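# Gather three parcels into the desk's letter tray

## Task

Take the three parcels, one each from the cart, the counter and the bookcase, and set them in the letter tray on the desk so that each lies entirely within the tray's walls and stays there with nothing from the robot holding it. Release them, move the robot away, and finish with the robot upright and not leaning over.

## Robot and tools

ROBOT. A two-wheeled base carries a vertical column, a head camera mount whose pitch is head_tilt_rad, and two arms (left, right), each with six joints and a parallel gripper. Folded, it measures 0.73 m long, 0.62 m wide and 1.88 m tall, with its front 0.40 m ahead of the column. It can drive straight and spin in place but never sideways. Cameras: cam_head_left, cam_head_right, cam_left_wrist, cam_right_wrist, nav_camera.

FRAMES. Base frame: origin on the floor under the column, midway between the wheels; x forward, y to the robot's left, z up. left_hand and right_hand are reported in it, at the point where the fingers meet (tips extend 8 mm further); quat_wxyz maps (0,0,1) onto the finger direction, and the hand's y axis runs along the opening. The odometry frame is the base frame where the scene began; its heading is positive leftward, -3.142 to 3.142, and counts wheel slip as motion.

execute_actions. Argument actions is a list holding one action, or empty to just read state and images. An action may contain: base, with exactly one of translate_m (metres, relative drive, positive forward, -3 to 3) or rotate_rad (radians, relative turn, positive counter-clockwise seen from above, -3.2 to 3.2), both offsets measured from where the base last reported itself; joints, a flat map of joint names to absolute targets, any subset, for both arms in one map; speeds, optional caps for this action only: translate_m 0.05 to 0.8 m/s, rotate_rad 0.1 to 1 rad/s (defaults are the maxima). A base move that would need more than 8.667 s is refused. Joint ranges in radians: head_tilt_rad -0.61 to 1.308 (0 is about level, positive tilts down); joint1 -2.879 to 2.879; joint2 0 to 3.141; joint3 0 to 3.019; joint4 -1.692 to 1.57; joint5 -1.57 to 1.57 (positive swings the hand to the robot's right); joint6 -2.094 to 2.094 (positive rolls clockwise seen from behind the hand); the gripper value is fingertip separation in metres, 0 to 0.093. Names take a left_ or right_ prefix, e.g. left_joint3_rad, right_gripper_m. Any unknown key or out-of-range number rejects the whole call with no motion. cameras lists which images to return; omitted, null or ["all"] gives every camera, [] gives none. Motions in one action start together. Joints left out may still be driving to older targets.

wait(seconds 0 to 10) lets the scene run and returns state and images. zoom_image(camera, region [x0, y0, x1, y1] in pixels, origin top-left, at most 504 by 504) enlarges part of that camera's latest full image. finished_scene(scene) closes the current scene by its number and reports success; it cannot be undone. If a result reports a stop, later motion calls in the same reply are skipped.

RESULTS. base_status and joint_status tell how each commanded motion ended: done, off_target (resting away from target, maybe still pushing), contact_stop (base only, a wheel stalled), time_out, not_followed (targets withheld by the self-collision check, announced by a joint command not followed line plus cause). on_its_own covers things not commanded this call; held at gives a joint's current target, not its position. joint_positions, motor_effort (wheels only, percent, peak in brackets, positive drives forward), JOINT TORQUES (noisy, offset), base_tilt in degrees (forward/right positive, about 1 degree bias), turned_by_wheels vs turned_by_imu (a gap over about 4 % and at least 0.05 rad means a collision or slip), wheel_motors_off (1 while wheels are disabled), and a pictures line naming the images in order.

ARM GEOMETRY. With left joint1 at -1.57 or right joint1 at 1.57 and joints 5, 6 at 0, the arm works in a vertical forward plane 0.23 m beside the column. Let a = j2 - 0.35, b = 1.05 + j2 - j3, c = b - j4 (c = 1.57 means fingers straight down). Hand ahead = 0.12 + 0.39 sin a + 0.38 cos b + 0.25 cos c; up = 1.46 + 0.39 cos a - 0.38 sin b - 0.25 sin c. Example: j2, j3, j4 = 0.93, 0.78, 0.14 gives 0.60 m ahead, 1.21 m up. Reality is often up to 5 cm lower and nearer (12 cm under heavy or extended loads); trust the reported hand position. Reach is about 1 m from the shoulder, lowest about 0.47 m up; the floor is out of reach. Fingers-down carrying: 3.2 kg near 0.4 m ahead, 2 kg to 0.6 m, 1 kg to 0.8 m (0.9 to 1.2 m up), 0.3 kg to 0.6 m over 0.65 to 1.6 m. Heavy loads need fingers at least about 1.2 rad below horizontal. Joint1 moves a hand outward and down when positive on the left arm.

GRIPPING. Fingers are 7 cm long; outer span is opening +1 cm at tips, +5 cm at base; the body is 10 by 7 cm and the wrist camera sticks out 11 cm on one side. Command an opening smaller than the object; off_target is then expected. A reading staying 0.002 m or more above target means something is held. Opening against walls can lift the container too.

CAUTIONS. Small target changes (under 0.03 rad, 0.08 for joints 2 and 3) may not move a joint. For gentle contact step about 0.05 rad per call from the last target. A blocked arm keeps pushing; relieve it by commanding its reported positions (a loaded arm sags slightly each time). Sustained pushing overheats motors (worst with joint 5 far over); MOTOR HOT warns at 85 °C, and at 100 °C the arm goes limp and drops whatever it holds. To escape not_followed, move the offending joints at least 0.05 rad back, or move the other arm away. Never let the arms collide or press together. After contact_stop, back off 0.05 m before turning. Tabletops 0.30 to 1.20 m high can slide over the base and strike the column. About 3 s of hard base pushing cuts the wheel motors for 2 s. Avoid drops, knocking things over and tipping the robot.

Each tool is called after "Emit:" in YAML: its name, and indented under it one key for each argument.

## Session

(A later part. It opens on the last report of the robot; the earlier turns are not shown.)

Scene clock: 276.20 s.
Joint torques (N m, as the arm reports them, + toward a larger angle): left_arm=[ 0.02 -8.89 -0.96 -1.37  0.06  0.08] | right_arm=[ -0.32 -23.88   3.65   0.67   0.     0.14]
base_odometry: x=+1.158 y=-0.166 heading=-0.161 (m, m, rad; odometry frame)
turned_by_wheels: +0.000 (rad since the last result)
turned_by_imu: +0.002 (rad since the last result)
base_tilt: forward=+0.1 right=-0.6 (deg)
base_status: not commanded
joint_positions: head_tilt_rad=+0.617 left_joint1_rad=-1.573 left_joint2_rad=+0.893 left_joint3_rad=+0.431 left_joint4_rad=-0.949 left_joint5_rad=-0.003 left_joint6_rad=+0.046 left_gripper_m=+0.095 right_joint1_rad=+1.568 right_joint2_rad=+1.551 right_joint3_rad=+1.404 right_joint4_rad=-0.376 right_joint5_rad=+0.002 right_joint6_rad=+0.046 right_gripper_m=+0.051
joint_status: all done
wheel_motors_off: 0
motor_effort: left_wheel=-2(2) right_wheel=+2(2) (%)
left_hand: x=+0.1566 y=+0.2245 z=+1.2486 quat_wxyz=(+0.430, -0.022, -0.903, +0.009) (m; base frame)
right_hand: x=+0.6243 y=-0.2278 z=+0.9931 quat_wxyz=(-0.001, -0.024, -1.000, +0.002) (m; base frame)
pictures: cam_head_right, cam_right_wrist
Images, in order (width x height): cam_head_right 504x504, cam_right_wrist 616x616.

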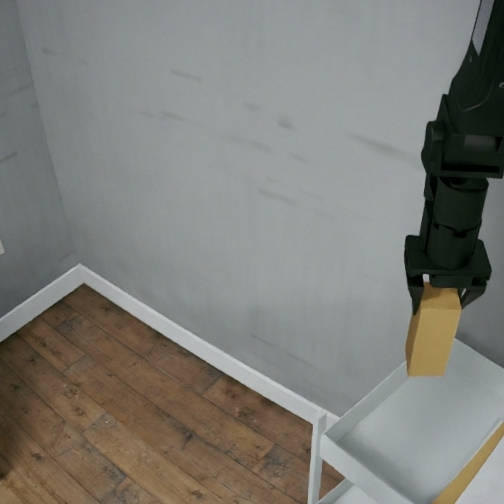

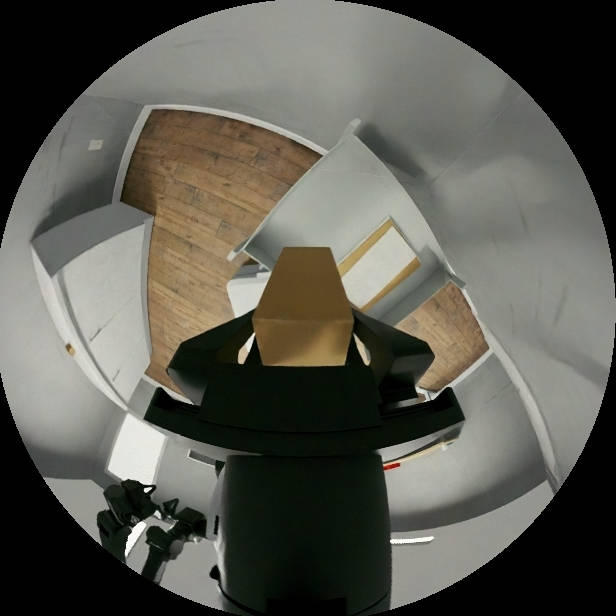

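Emit:
execute_actions:
  actions:
    - {"base": {"rotate_rad": 1.2}, "joints": {"right_joint2_rad": 0.79, "right_joint3_rad": 0.575, "right_joint4_rad": -0.30, "right_joint6_rad": 0.0, "left_joint1_rad": -1.57, "left_joint2_rad": 1.03, "left_joint3_rad": 1.02, "left_joint4_rad": -0.505, "left_joint5_rad": 0.0, "left_joint6_rad": 0.0, "head_tilt_rad": 0.5}}

Scene clock: 294.47 s.
Joint torques (N m, as the arm reports them, + toward a larger angle): left_arm=[ -0.72 -18.5    3.17   0.59   0.06   0.04] | right_arm=[ -0.15 -13.03   3.56   0.72   0.01  -0.11]
base_odometry: x=+1.158 y=-0.166 heading=+1.038 (m, m, rad; odometry frame)
turned_by_wheels: +1.199 (rad since the last result)
turned_by_imu: +1.190 (rad since the last result)
base_tilt: forward=+0.2 right=-0.5 (deg)
base_status: done
joint_positions: head_tilt_rad=+0.518 left_joint1_rad=-1.573 left_joint2_rad=+1.037 left_joint3_rad=+1.027 left_joint4_rad=-0.505 left_joint5_rad=+0.000 left_joint6_rad=+0.008 left_gripper_m=+0.095 right_joint1_rad=+1.566 right_joint2_rad=+0.795 right_joint3_rad=+0.574 right_joint4_rad=-0.307 right_joint5_rad=+0.002 right_joint6_rad=+0.011 right_gripper_m=+0.051
joint_status: all done
wheel_motors_off: 0
motor_effort: left_wheel=-3(64) right_wheel=+3(49) (%)
left_hand: x=+0.5584 y=+0.2234 z=+1.1740 quat_wxyz=(-0.004, -0.004, -1.000, +0.001) (m; base frame)
right_hand: x=+0.4032 y=-0.2278 z=+1.1923 quat_wxyz=(+0.003, -0.007, -1.000, +0.003) (m; base frame)
pictures: cam_head_left, cam_head_right, cam_left_wrist, cam_right_wrist, nav_camera
Images, in order (width x height): cam_head_left 504x504, cam_head_right 504x504, cam_left_wrist 616x616, cam_right_wrist 616x616, nav_camera 504x504.

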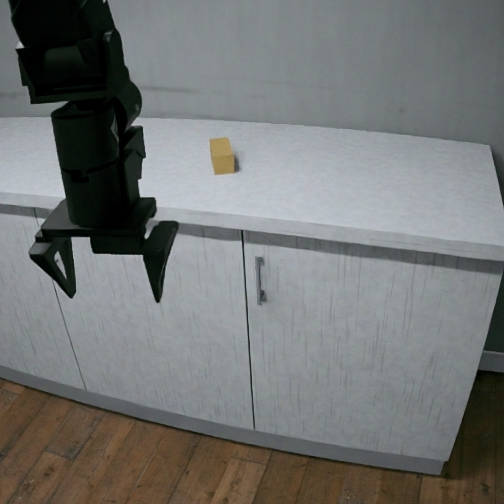

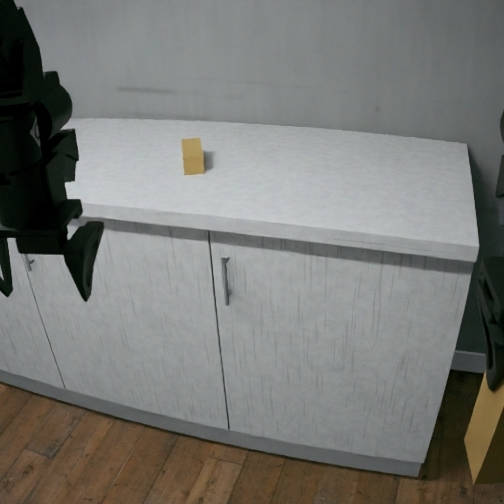

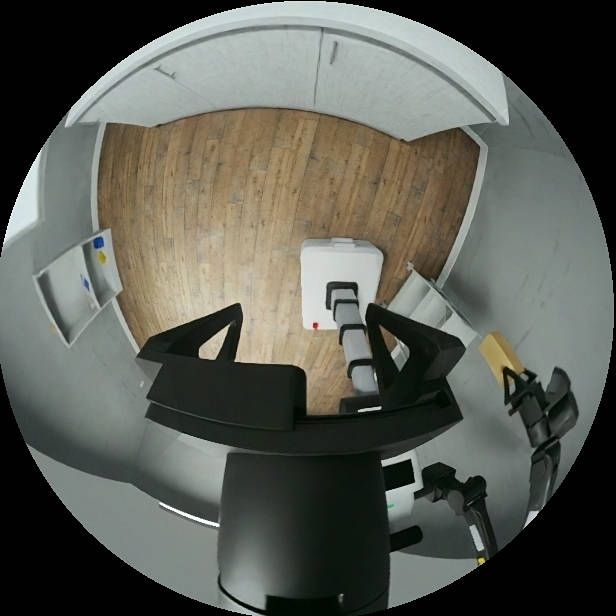

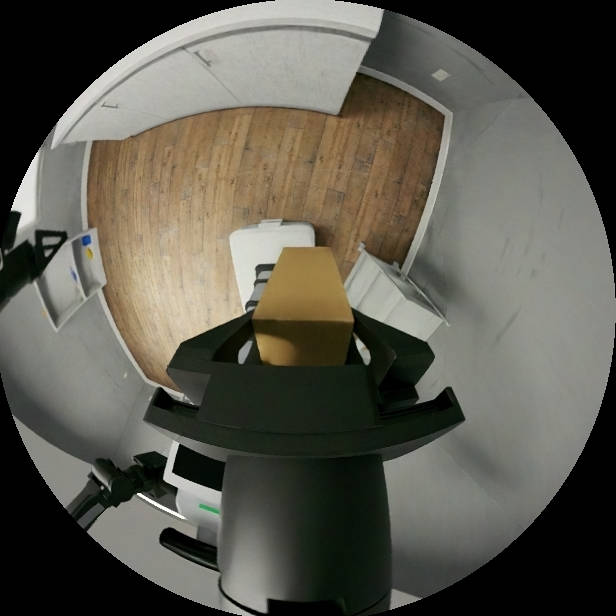

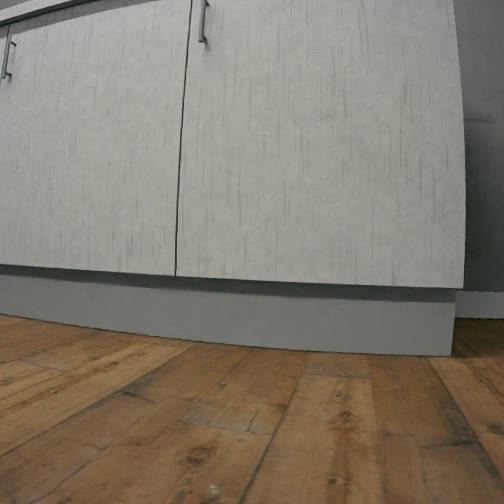

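Emit:
zoom_image:
  camera: "cam_head_left"
  region: [160, 110, 300, 250]

Emit:
zoom_image:
  camera: "cam_head_right"
  region: [130, 110, 270, 250]

Region (160, 110, 300, 250) of cam_head_left's 504x504 image, scaled by 3.600, with more detail than that image has.

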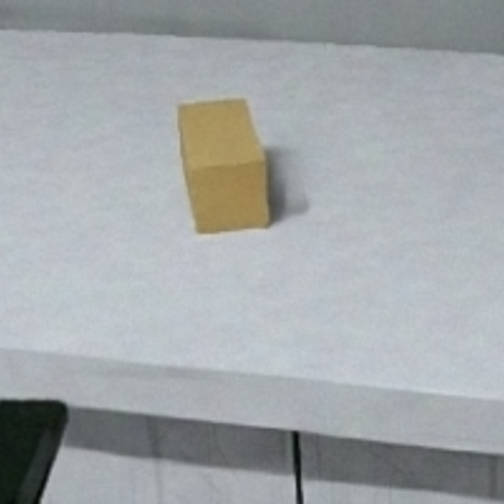

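Region (130, 110, 270, 250) of cam_head_right's 504x504 image, scaled by 3.600, with more detail than that image has.

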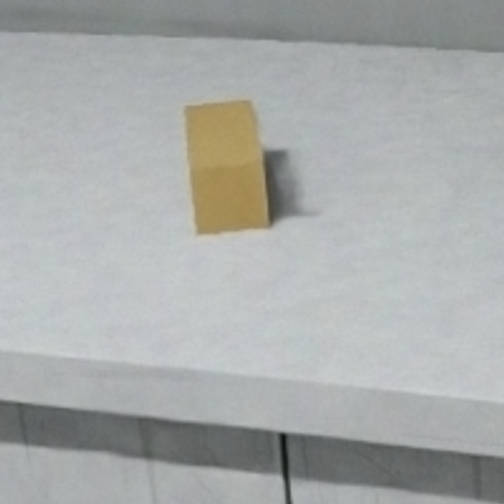

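Emit:
execute_actions:
  actions:
    - {"base": {"translate_m": 0.68}, "joints": {"left_joint2_rad": 1.49, "left_joint3_rad": 1.68, "left_joint4_rad": -0.70, "left_joint6_rad": -0.2, "head_tilt_rad": 0.85}}
  cameras: ["cam_head_left", "cam_head_right", "cam_left_wrist", "nav_camera"]

Scene clock: 336.90 s.
Joint torques (N m, as the arm reports them, + toward a larger angle): left_arm=[  0.07 -24.56   6.06   0.13   0.02   0.02] | right_arm=[ -0.1  -12.96   3.4    0.56   0.    -0.1 ]
base_odometry: x=+1.503 y=+0.420 heading=+1.038 (m, m, rad; odometry frame)
turned_by_wheels: +0.000 (rad since the last result)
turned_by_imu: +0.003 (rad since the last result)
base_tilt: forward=+0.3 right=-0.5 (deg)
base_status: done
joint_positions: head_tilt_rad=+0.852 left_joint1_rad=-1.573 left_joint2_rad=+1.498 left_joint3_rad=+1.661 left_joint4_rad=-0.690 left_joint5_rad=+0.000 left_joint6_rad=-0.192 left_gripper_m=+0.095 right_joint1_rad=+1.566 right_joint2_rad=+0.796 right_joint3_rad=+0.576 right_joint4_rad=-0.303 right_joint5_rad=+0.002 right_joint6_rad=+0.011 right_gripper_m=+0.051
joint_status: all done
wheel_motors_off: 0
motor_effort: left_wheel=+0(65) right_wheel=+0(62) (%)
left_hand: x=+0.7169 y=+0.2230 z=+1.0717 quat_wxyz=(+0.002, +0.095, -0.995, +0.001) (m; base frame)
right_hand: x=+0.4055 y=-0.2278 z=+1.1925 quat_wxyz=(+0.000, -0.007, -1.000, +0.003) (m; base frame)
pictures: cam_head_left, cam_head_right, cam_left_wrist, nav_camera
Images, in order (width x height): cam_head_left 504x504, cam_head_right 504x504, cam_left_wrist 616x616, nav_camera 504x504.

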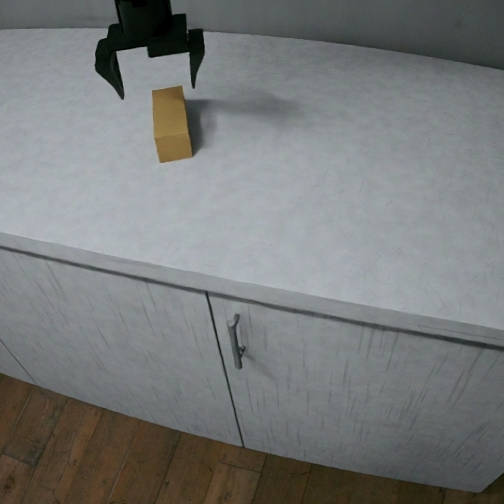

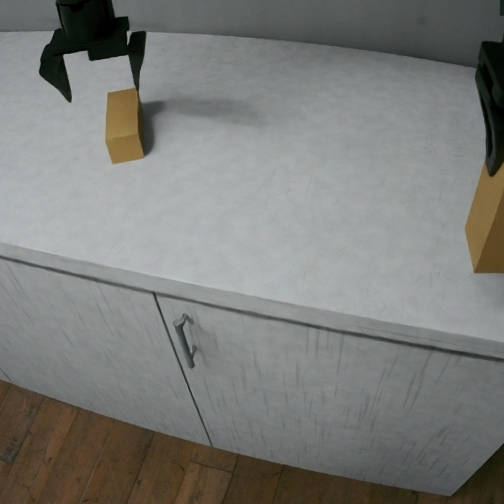

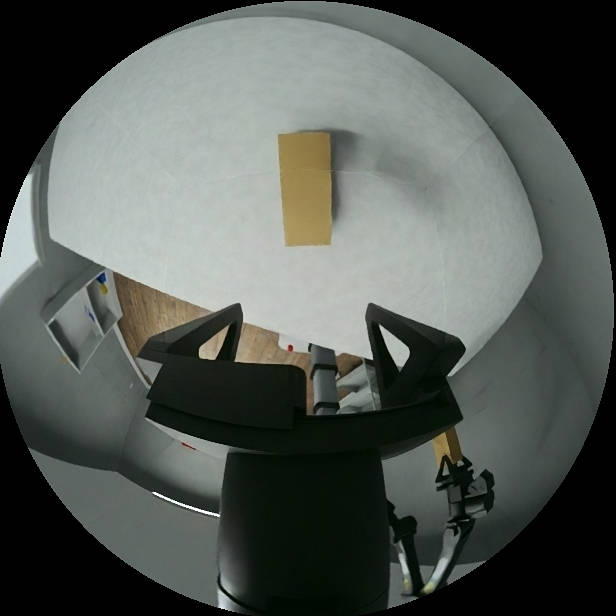

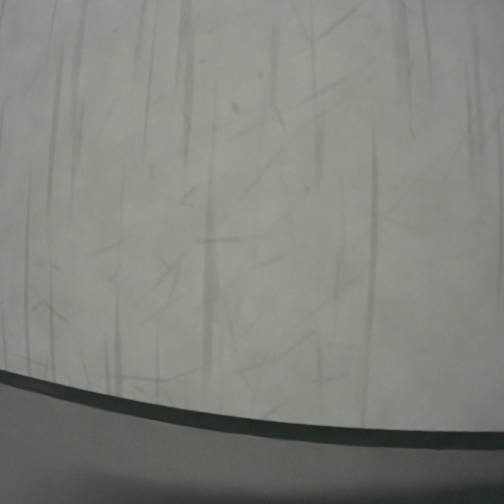

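Emit:
execute_actions:
  actions:
    - {"base": {"translate_m": 0.08}, "joints": {"left_joint1_rad": -1.54, "left_joint2_rad": 1.63, "left_joint3_rad": 1.76, "left_joint4_rad": -0.645, "left_joint6_rad": -0.235}}
  cameras: ["cam_head_left", "cam_left_wrist"]

Scene clock: 360.70 s.
Joint torques (N m, as the arm reports them, + toward a larger angle): left_arm=[  0.64 -24.18   5.87   0.91  -0.01   0.03] | right_arm=[ -0.08 -12.94   3.33   0.5    0.    -0.11]
base_odometry: x=+1.544 y=+0.489 heading=+1.038 (m, m, rad; odometry frame)
turned_by_wheels: +0.000 (rad since the last result)
turned_by_imu: +0.002 (rad since the last result)
base_tilt: forward=+0.1 right=-0.5 (deg)
base_status: done
joint_positions: head_tilt_rad=+0.852 left_joint1_rad=-1.548 left_joint2_rad=+1.620 left_joint3_rad=+1.741 left_joint4_rad=-0.655 left_joint5_rad=+0.000 left_joint6_rad=-0.226 left_gripper_m=+0.095 right_joint1_rad=+1.566 right_joint2_rad=+0.794 right_joint3_rad=+0.576 right_joint4_rad=-0.302 right_joint5_rad=+0.002 right_joint6_rad=+0.011 right_gripper_m=+0.051
joint_status: all done
wheel_motors_off: 0
motor_effort: left_wheel=+0(34) right_wheel=+0(37) (%)
left_hand: x=+0.7188 y=+0.2408 z=+1.0179 quat_wxyz=(+0.004, +0.118, -0.993, -0.011) (m; base frame)
right_hand: x=+0.4063 y=-0.2278 z=+1.1928 quat_wxyz=(-0.002, -0.007, -1.000, +0.003) (m; base frame)
pictures: cam_head_left, cam_left_wrist
Images, in order (width x height): cam_head_left 504x504, cam_left_wrist 616x616.

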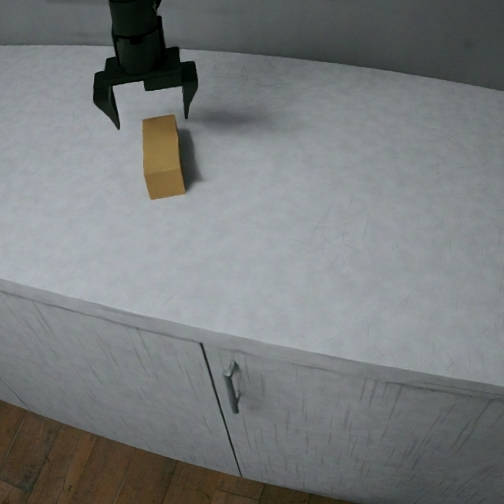

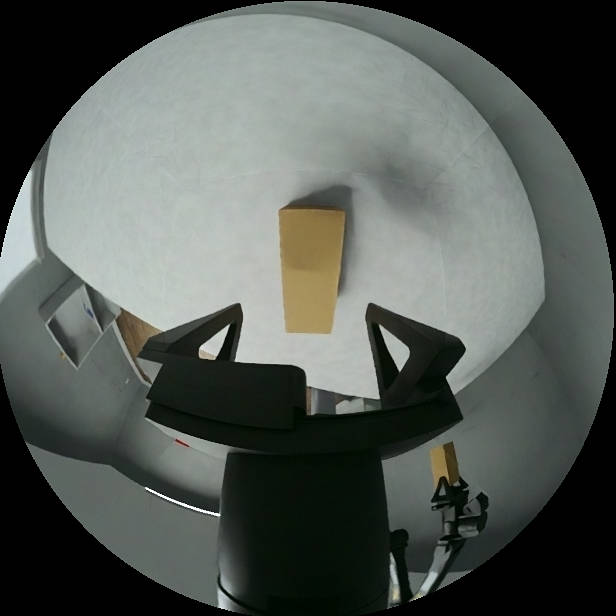

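Emit:
execute_actions:
  actions:
    - {"joints": {"left_joint2_rad": 1.775, "left_joint3_rad": 1.862, "left_joint4_rad": -0.58}}
  cameras: ["cam_head_left", "cam_left_wrist"]

Scene clock: 371.13 s.
Joint torques (N m, as the arm reports them, + toward a larger angle): left_arm=[  1.14 -24.35   5.03   0.97  -0.02  -0.01] | right_arm=[ -0.12 -12.98   3.31   0.5    0.01  -0.1 ]
base_odometry: x=+1.544 y=+0.489 heading=+1.038 (m, m, rad; odometry frame)
turned_by_wheels: +0.000 (rad since the last result)
turned_by_imu: +0.002 (rad since the last result)
base_tilt: forward=+0.2 right=-0.6 (deg)
base_status: not commanded
joint_positions: head_tilt_rad=+0.852 left_joint1_rad=-1.548 left_joint2_rad=+1.768 left_joint3_rad=+1.851 left_joint4_rad=-0.588 left_joint5_rad=+0.000 left_joint6_rad=-0.226 left_gripper_m=+0.095 right_joint1_rad=+1.566 right_joint2_rad=+0.794 right_joint3_rad=+0.576 right_joint4_rad=-0.302 right_joint5_rad=+0.002 right_joint6_rad=+0.011 right_gripper_m=+0.051
joint_status: all done
wheel_motors_off: 0
motor_effort: left_wheel=+0(0) right_wheel=+0(0) (%)
left_hand: x=+0.7264 y=+0.2421 z=+0.9535 quat_wxyz=(-0.010, +0.118, -0.993, -0.009) (m; base frame)
right_hand: x=+0.4063 y=-0.2278 z=+1.1928 quat_wxyz=(-0.002, -0.007, -1.000, +0.003) (m; base frame)
pictures: cam_head_left, cam_left_wrist
Images, in order (width x height): cam_head_left 504x504, cam_left_wrist 616x616.

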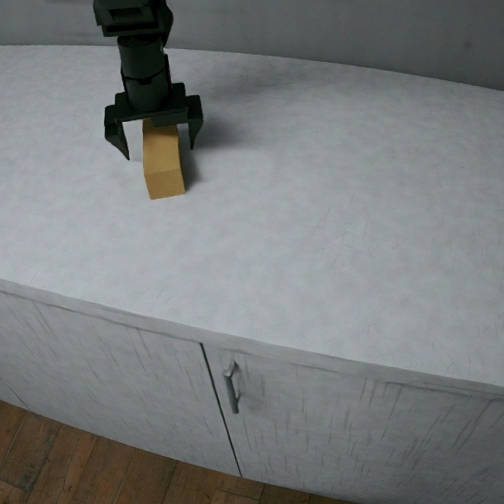

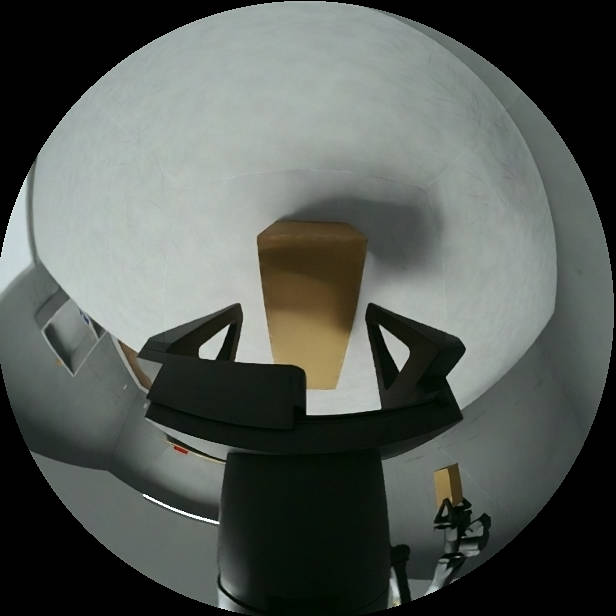

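Emit:
zoom_image:
  camera: "cam_head_left"
  region: [85, 70, 235, 220]

Region (85, 70, 235, 220) of cam_head_left's 504x504 image, scaled by 3.360, with more detail than that image has.

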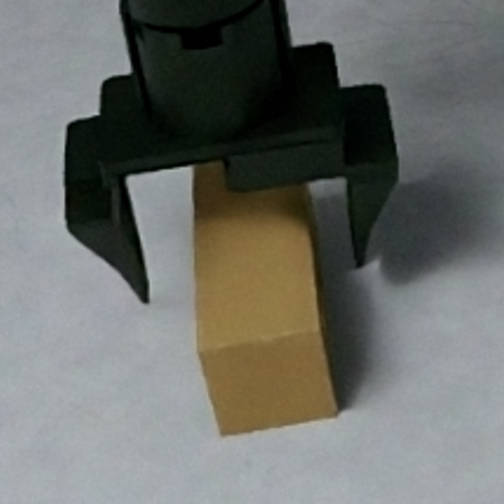

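Emit:
execute_actions:
  actions:
    - {"joints": {"left_gripper_m": 0.03}}
  cameras: ["cam_head_left", "cam_left_wrist"]

Scene clock: 382.97 s.
Joint torques (N m, as the arm reports them, + toward a larger angle): left_arm=[  0.69 -24.65   5.23   1.02  -0.04   0.04] | right_arm=[ -0.09 -13.     3.35   0.5    0.    -0.1 ]
base_odometry: x=+1.544 y=+0.489 heading=+1.038 (m, m, rad; odometry frame)
turned_by_wheels: +0.000 (rad since the last result)
turned_by_imu: +0.001 (rad since the last result)
base_tilt: forward=+0.1 right=-0.6 (deg)
base_status: not commanded
joint_positions: head_tilt_rad=+0.852 left_joint1_rad=-1.548 left_joint2_rad=+1.768 left_joint3_rad=+1.851 left_joint4_rad=-0.588 left_joint5_rad=+0.000 left_joint6_rad=-0.226 left_gripper_m=+0.051 right_joint1_rad=+1.566 right_joint2_rad=+0.794 right_joint3_rad=+0.576 right_joint4_rad=-0.302 right_joint5_rad=+0.002 right_joint6_rad=+0.011 right_gripper_m=+0.051
joint_status: left_gripper_m off_target (ended at +0.051, target +0.030)
wheel_motors_off: 0
motor_effort: left_wheel=+0(0) right_wheel=+0(0) (%)
left_hand: x=+0.7264 y=+0.2420 z=+0.9535 quat_wxyz=(-0.010, +0.119, -0.993, -0.009) (m; base frame)
right_hand: x=+0.4063 y=-0.2278 z=+1.1928 quat_wxyz=(-0.002, -0.007, -1.000, +0.003) (m; base frame)
pictures: cam_head_left, cam_left_wrist
Images, in order (width x height): cam_head_left 504x504, cam_left_wrist 616x616.

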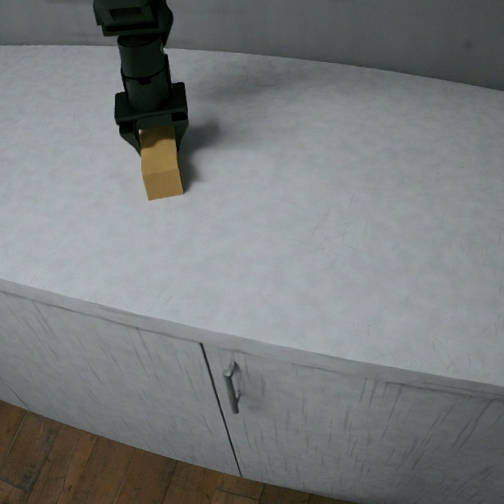

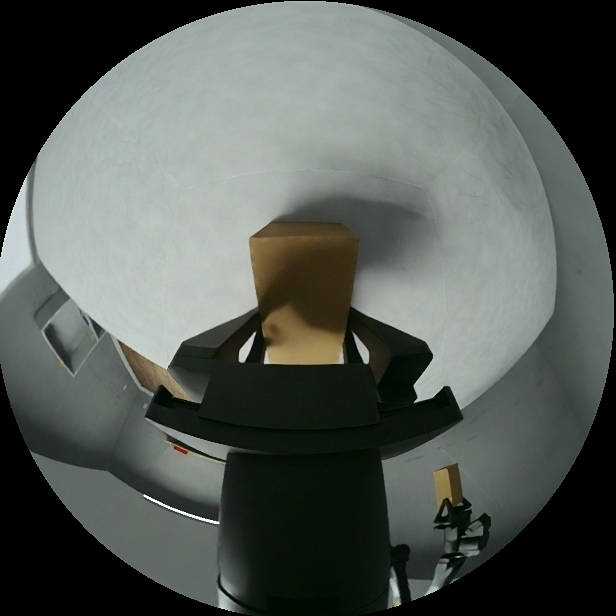

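Emit:
execute_actions:
  actions:
    - {"joints": {"left_joint2_rad": 1.52, "left_joint3_rad": 1.78, "left_joint4_rad": -0.78}}
  cameras: ["cam_left_wrist"]

Emit:
execute_actions:
  actions:
    - {"base": {"translate_m": -0.2}, "joints": {"left_joint1_rad": -1.575, "left_joint2_rad": 0.79, "left_joint3_rad": 0.62, "left_joint4_rad": -0.35, "left_joint6_rad": 0.0, "head_tilt_rad": 0.3}}
  cameras: ["cam_left_wrist"]

Scene clock: 428.07 s.
Joint torques (N m, as the arm reports them, + toward a larger angle): left_arm=[  0.79 -23.25   6.44   0.18  -0.01   0.  ] | right_arm=[ -0.15 -13.02   3.34   0.53   0.    -0.1 ]
base_odometry: x=+1.544 y=+0.489 heading=+1.038 (m, m, rad; odometry frame)
turned_by_wheels: +0.000 (rad since the last result)
turned_by_imu: +0.002 (rad since the last result)
base_tilt: forward=+0.1 right=-0.5 (deg)
base_status: not commanded
joint_positions: head_tilt_rad=+0.852 left_joint1_rad=-1.548 left_joint2_rad=+1.503 left_joint3_rad=+1.767 left_joint4_rad=-0.769 left_joint5_rad=+0.000 left_joint6_rad=-0.226 left_gripper_m=+0.051 right_joint1_rad=+1.566 right_joint2_rad=+0.794 right_joint3_rad=+0.576 right_joint4_rad=-0.302 right_joint5_rad=+0.002 right_joint6_rad=+0.011 right_gripper_m=+0.051
joint_status: all done
wheel_motors_off: 0
motor_effort: left_wheel=+0(0) right_wheel=+0(0) (%)
left_hand: x=+0.7512 y=+0.2395 z=+1.0958 quat_wxyz=(-0.010, +0.119, -0.993, -0.009) (m; base frame)
right_hand: x=+0.4063 y=-0.2278 z=+1.1928 quat_wxyz=(-0.002, -0.007, -1.000, +0.003) (m; base frame)
pictures: cam_left_wrist
Images, in order (width x height): cam_left_wrist 616x616.

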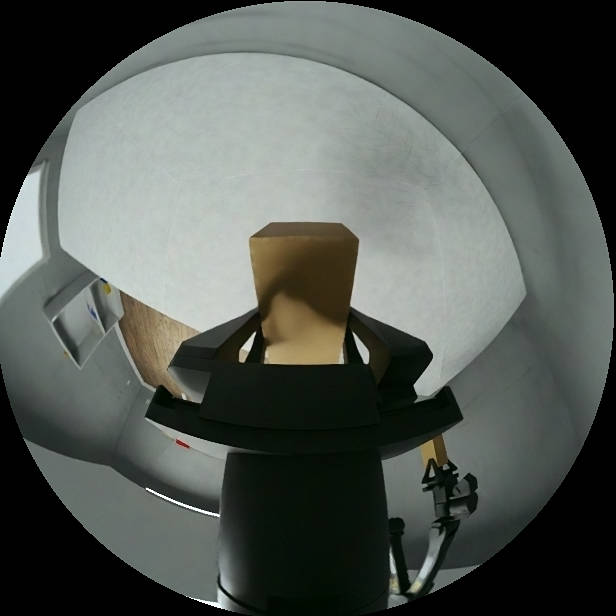

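Scene clock: 429.83 s.
Joint torques (N m, as the arm reports them, + toward a larger angle): left_arm=[ -1.05 -12.21   3.64   0.85   0.     0.23] | right_arm=[ -0.13 -12.94   3.43   0.49   0.    -0.1 ]
base_odometry: x=+1.442 y=+0.317 heading=+1.038 (m, m, rad; odometry frame)
turned_by_wheels: -0.001 (rad since the last result)
turned_by_imu: +0.000 (rad since the last result)
base_tilt: forward=+0.2 right=-0.6 (deg)
base_status: done
joint_positions: head_tilt_rad=+0.319 left_joint1_rad=-1.565 left_joint2_rad=+0.787 left_joint3_rad=+0.604 left_joint4_rad=-0.360 left_joint5_rad=+0.000 left_joint6_rad=-0.008 left_gripper_m=+0.051 right_joint1_rad=+1.566 right_joint2_rad=+0.794 right_joint3_rad=+0.575 right_joint4_rad=-0.302 right_joint5_rad=+0.002 right_joint6_rad=+0.011 right_gripper_m=+0.051
joint_status: all done
wheel_motors_off: 0
motor_effort: left_wheel=-1(35) right_wheel=+0(37) (%)
left_hand: x=+0.4112 y=+0.2266 z=+1.1984 quat_wxyz=(+0.009, +0.005, -1.000, -0.002) (m; base frame)
right_hand: x=+0.4058 y=-0.2278 z=+1.1929 quat_wxyz=(-0.001, -0.007, -1.000, +0.003) (m; base frame)
pictures: cam_left_wrist
Images, in order (width x height): cam_left_wrist 616x616.

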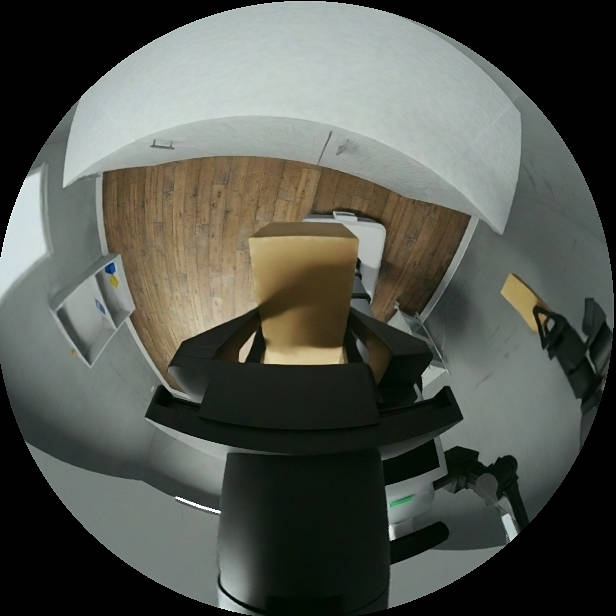

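Emit:
execute_actions:
  actions:
    - {"base": {"rotate_rad": 2.57}}
  cameras: ["cam_head_left", "cam_head_right", "nav_camera"]

Scene clock: 437.10 s.
Joint torques (N m, as the arm reports them, + toward a larger angle): left_arm=[ -0.68 -12.11   3.67   0.62   0.     0.14] | right_arm=[ -0.14 -12.94   3.43   0.5    0.01  -0.1 ]
base_odometry: x=+1.442 y=+0.317 heading=-2.676 (m, m, rad; odometry frame)
turned_by_wheels: +2.569 (rad since the last result)
turned_by_imu: +2.555 (rad since the last result)
base_tilt: forward=+0.2 right=-0.5 (deg)
base_status: done
joint_positions: head_tilt_rad=+0.319 left_joint1_rad=-1.565 left_joint2_rad=+0.787 left_joint3_rad=+0.604 left_joint4_rad=-0.360 left_joint5_rad=+0.000 left_joint6_rad=-0.008 left_gripper_m=+0.051 right_joint1_rad=+1.566 right_joint2_rad=+0.794 right_joint3_rad=+0.575 right_joint4_rad=-0.302 right_joint5_rad=+0.002 right_joint6_rad=+0.011 right_gripper_m=+0.051
joint_status: not commanded
wheel_motors_off: 0
motor_effort: left_wheel=-3(59) right_wheel=+3(49) (%)
left_hand: x=+0.4112 y=+0.2266 z=+1.1984 quat_wxyz=(+0.009, +0.005, -1.000, -0.002) (m; base frame)
right_hand: x=+0.4058 y=-0.2278 z=+1.1929 quat_wxyz=(-0.001, -0.007, -1.000, +0.003) (m; base frame)
pictures: cam_head_left, cam_head_right, nav_camera
Images, in order (width x height): cam_head_left 504x504, cam_head_right 504x504, nav_camera 504x504.

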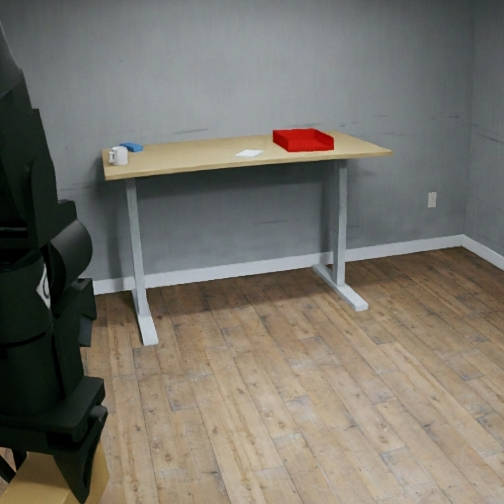

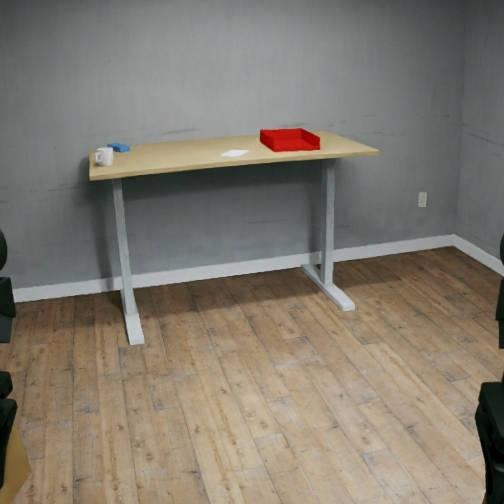

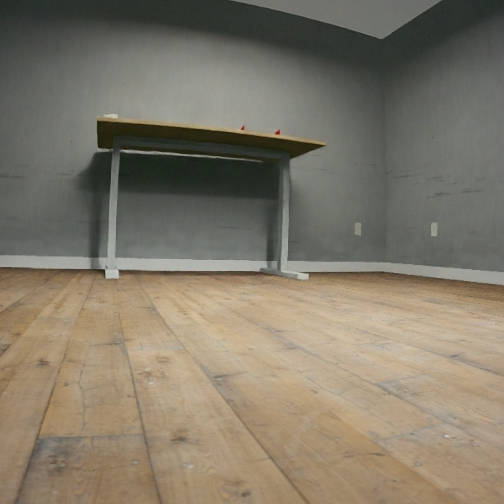

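Emit:
zoom_image:
  camera: "cam_head_left"
  region: [230, 100, 410, 200]

Emit:
zoom_image:
  camera: "cam_head_right"
  region: [215, 100, 395, 200]

Region (230, 100, 410, 200) of cam_head_left's 504x504 image, scaled by 2.800, with more detail than that image has.

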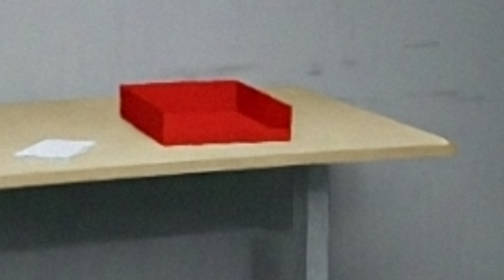

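Region (215, 100, 395, 200) of cam_head_right's 504x504 image, scaled by 2.800, with more detail than that image has.

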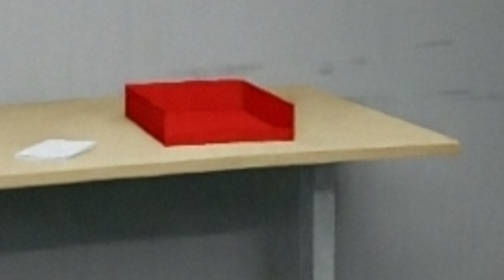

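Emit:
execute_actions:
  actions:
    - {"base": {"translate_m": 2.0}, "joints": {"head_tilt_rad": 0.5}}

Scene clock: 512.77 s.
Joint torques (N m, as the arm reports them, + toward a larger angle): left_arm=[ -1.41 -10.95   3.31   0.95   0.01   0.17] | right_arm=[ -0.05 -12.74   3.42   0.58   0.01  -0.11]
base_odometry: x=-0.345 y=-0.581 heading=-2.676 (m, m, rad; odometry frame)
turned_by_wheels: +0.001 (rad since the last result)
turned_by_imu: +0.006 (rad since the last result)
base_tilt: forward=+0.1 right=-0.6 (deg)
base_status: done
joint_positions: head_tilt_rad=+0.504 left_joint1_rad=-1.565 left_joint2_rad=+0.787 left_joint3_rad=+0.609 left_joint4_rad=-0.360 left_joint5_rad=+0.000 left_joint6_rad=-0.008 left_gripper_m=+0.051 right_joint1_rad=+1.566 right_joint2_rad=+0.794 right_joint3_rad=+0.575 right_joint4_rad=-0.302 right_joint5_rad=+0.002 right_joint6_rad=+0.011 right_gripper_m=+0.051
joint_status: all done
wheel_motors_off: 0
motor_effort: left_wheel=+2(66) right_wheel=-1(61) (%)
left_hand: x=+0.4140 y=+0.2266 z=+1.1990 quat_wxyz=(+0.007, +0.005, -1.000, -0.002) (m; base frame)
right_hand: x=+0.4058 y=-0.2278 z=+1.1929 quat_wxyz=(-0.001, -0.007, -1.000, +0.003) (m; base frame)
pictures: cam_head_left, cam_head_right, cam_left_wrist, cam_right_wrist, nav_camera
Images, in order (width x height): cam_head_left 504x504, cam_head_right 504x504, cam_left_wrist 616x616, cam_right_wrist 616x616, nav_camera 504x504.

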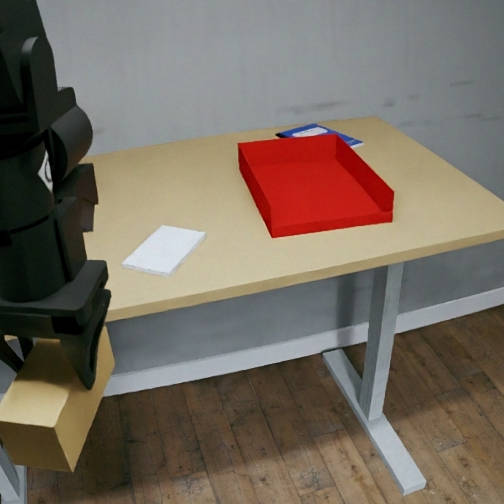

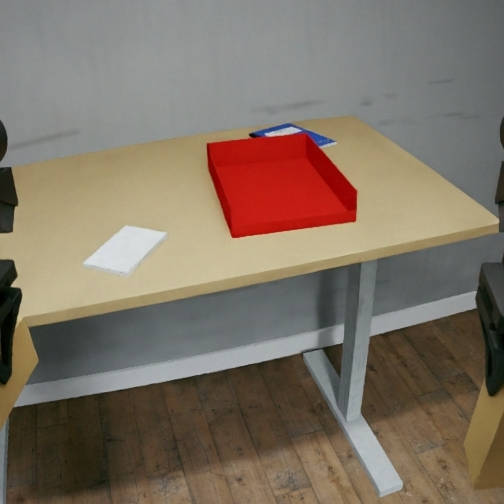

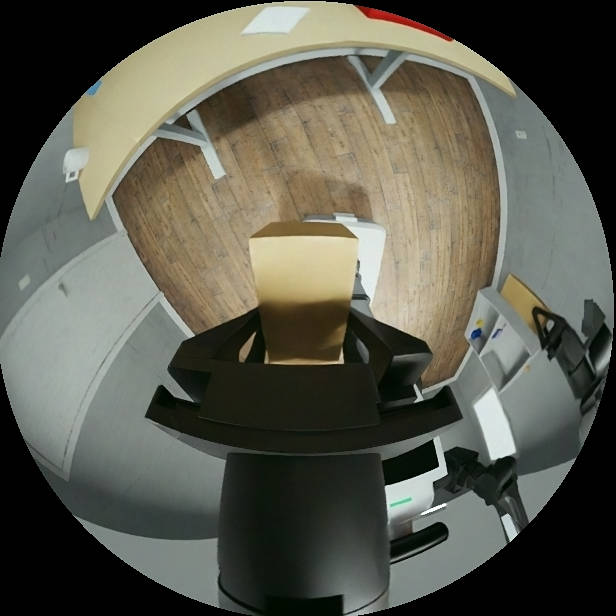

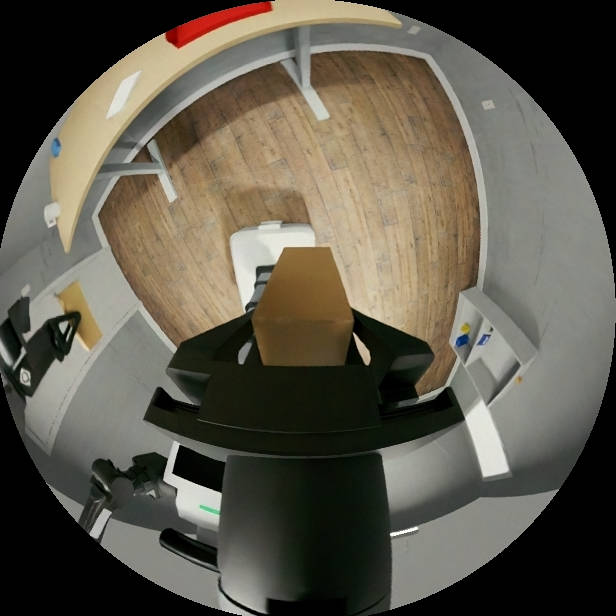

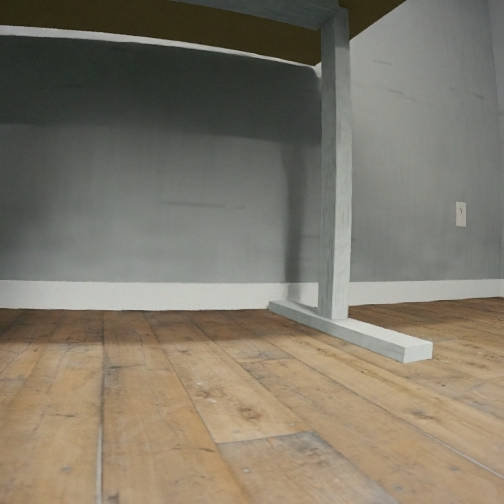

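Emit:
zoom_image:
  camera: "cam_head_left"
  region: [220, 110, 420, 290]

Emit:
zoom_image:
  camera: "cam_head_right"
  region: [185, 110, 385, 290]

Region (220, 110, 420, 290) of cam_head_left's 504x504 image, scaled by 2.520, with more detail than that image has; it fills the top 454 rows of this view, and the rest is white.

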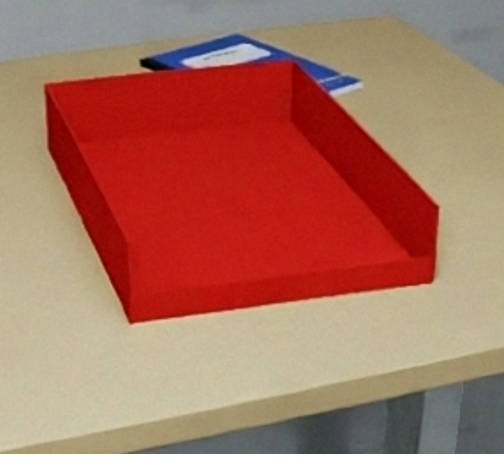

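Region (185, 110, 385, 290) of cam_head_right's 504x504 image, scaled by 2.520, with more detail than that image has; it fills the top 454 rows of this view, and the rest is white.

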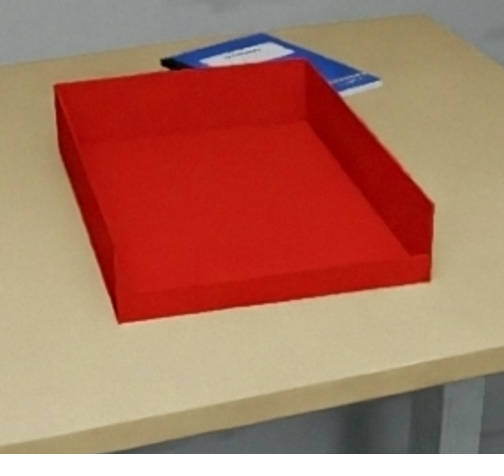

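Emit:
execute_actions:
  actions:
    - {"base": {"translate_m": 0.51}, "joints": {"head_tilt_rad": 0.7, "right_joint4_rad": 1.0}}
  cameras: ["cam_head_right"]

Emit:
execute_actions:
  actions:
    - {"base": {"rotate_rad": 0.29}, "joints": {"right_joint2_rad": 1.62, "right_joint3_rad": 1.03, "right_joint4_rad": 1.39}}
  cameras: ["cam_head_left", "cam_head_right", "cam_right_wrist", "cam_left_wrist"]

Scene clock: 547.50 s.
Joint torques (N m, as the arm reports them, + toward a larger angle): left_arm=[ -1.09 -11.95   3.14   0.88   0.01   0.19] | right_arm=[ -0.15 -14.82   4.98   2.89   0.01  -0.11]
base_odometry: x=-0.801 y=-0.811 heading=-2.675 (m, m, rad; odometry frame)
turned_by_wheels: +0.000 (rad since the last result)
turned_by_imu: +0.003 (rad since the last result)
base_tilt: forward=+0.2 right=-0.5 (deg)
base_status: done
joint_positions: head_tilt_rad=+0.703 left_joint1_rad=-1.565 left_joint2_rad=+0.787 left_joint3_rad=+0.614 left_joint4_rad=-0.360 left_joint5_rad=+0.000 left_joint6_rad=-0.008 left_gripper_m=+0.051 right_joint1_rad=+1.566 right_joint2_rad=+0.794 right_joint3_rad=+0.575 right_joint4_rad=+0.976 right_joint5_rad=+0.002 right_joint6_rad=+0.011 right_gripper_m=+0.051
joint_status: all done
wheel_motors_off: 0
motor_effort: left_wheel=+0(41) right_wheel=+0(35) (%)
left_hand: x=+0.4170 y=+0.2266 z=+1.1996 quat_wxyz=(+0.005, +0.005, -1.000, -0.002) (m; base frame)
right_hand: x=+0.6409 y=-0.2276 z=+1.3682 quat_wxyz=(-0.598, -0.005, -0.802, +0.000) (m; base frame)
pictures: cam_head_right
Images, in order (width x height): cam_head_right 504x504.

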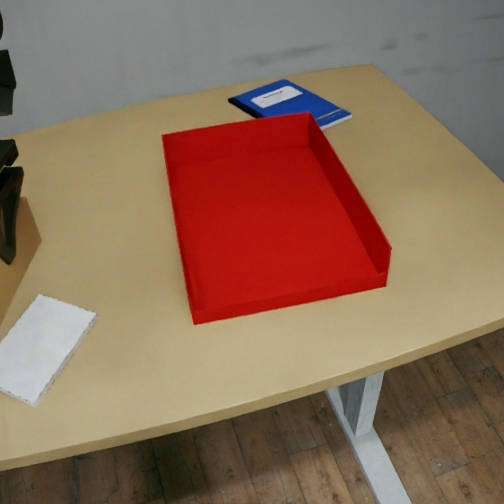

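Scene clock: 549.13 s.
Joint torques (N m, as the arm reports them, + toward a larger angle): left_arm=[ -0.62 -11.8    2.88   0.82  -0.02   0.17] | right_arm=[ -0.43 -21.31   1.56   2.75   0.02  -0.1 ]
base_odometry: x=-0.801 y=-0.811 heading=-2.387 (m, m, rad; odometry frame)
turned_by_wheels: +0.289 (rad since the last result)
turned_by_imu: +0.282 (rad since the last result)
base_tilt: forward=+0.2 right=-0.5 (deg)
base_status: done
joint_positions: head_tilt_rad=+0.703 left_joint1_rad=-1.566 left_joint2_rad=+0.787 left_joint3_rad=+0.614 left_joint4_rad=-0.360 left_joint5_rad=+0.000 left_joint6_rad=-0.008 left_gripper_m=+0.051 right_joint1_rad=+1.571 right_joint2_rad=+1.634 right_joint3_rad=+1.027 right_joint4_rad=+1.369 right_joint5_rad=+0.001 right_joint6_rad=+0.011 right_gripper_m=+0.051
joint_status: all done
wheel_motors_off: 0
motor_effort: left_wheel=-2(61) right_wheel=+0(53) (%)
left_hand: x=+0.4170 y=+0.2265 z=+1.1996 quat_wxyz=(+0.005, +0.005, -1.000, -0.002) (m; base frame)
right_hand: x=+0.6973 y=-0.2254 z=+1.1133 quat_wxyz=(-0.599, -0.005, -0.801, -0.003) (m; base frame)
pictures: cam_head_left, cam_head_right, cam_left_wrist, cam_right_wrist
Images, in order (width x height): cam_head_left 504x504, cam_head_right 504x504, cam_left_wrist 616x616, cam_right_wrist 616x616.

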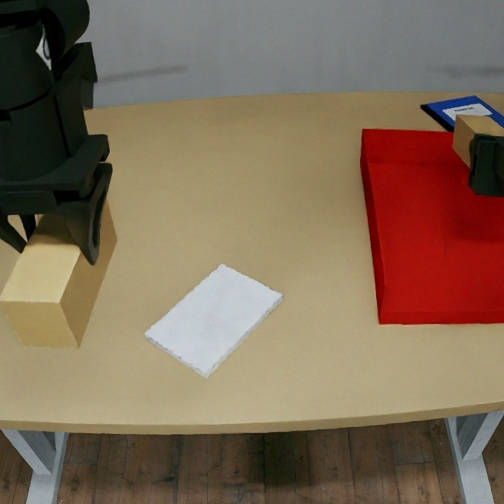

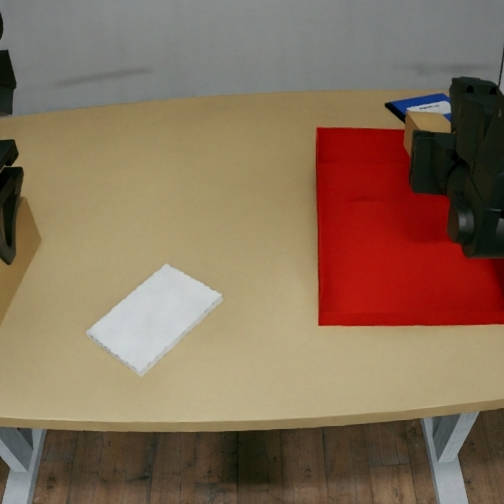

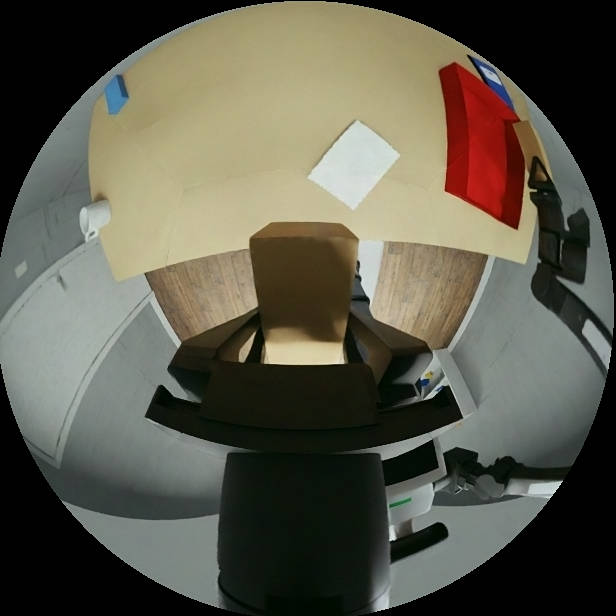

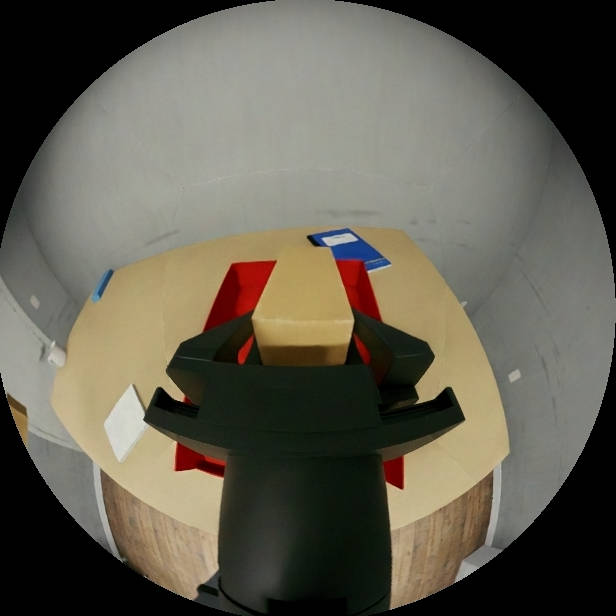

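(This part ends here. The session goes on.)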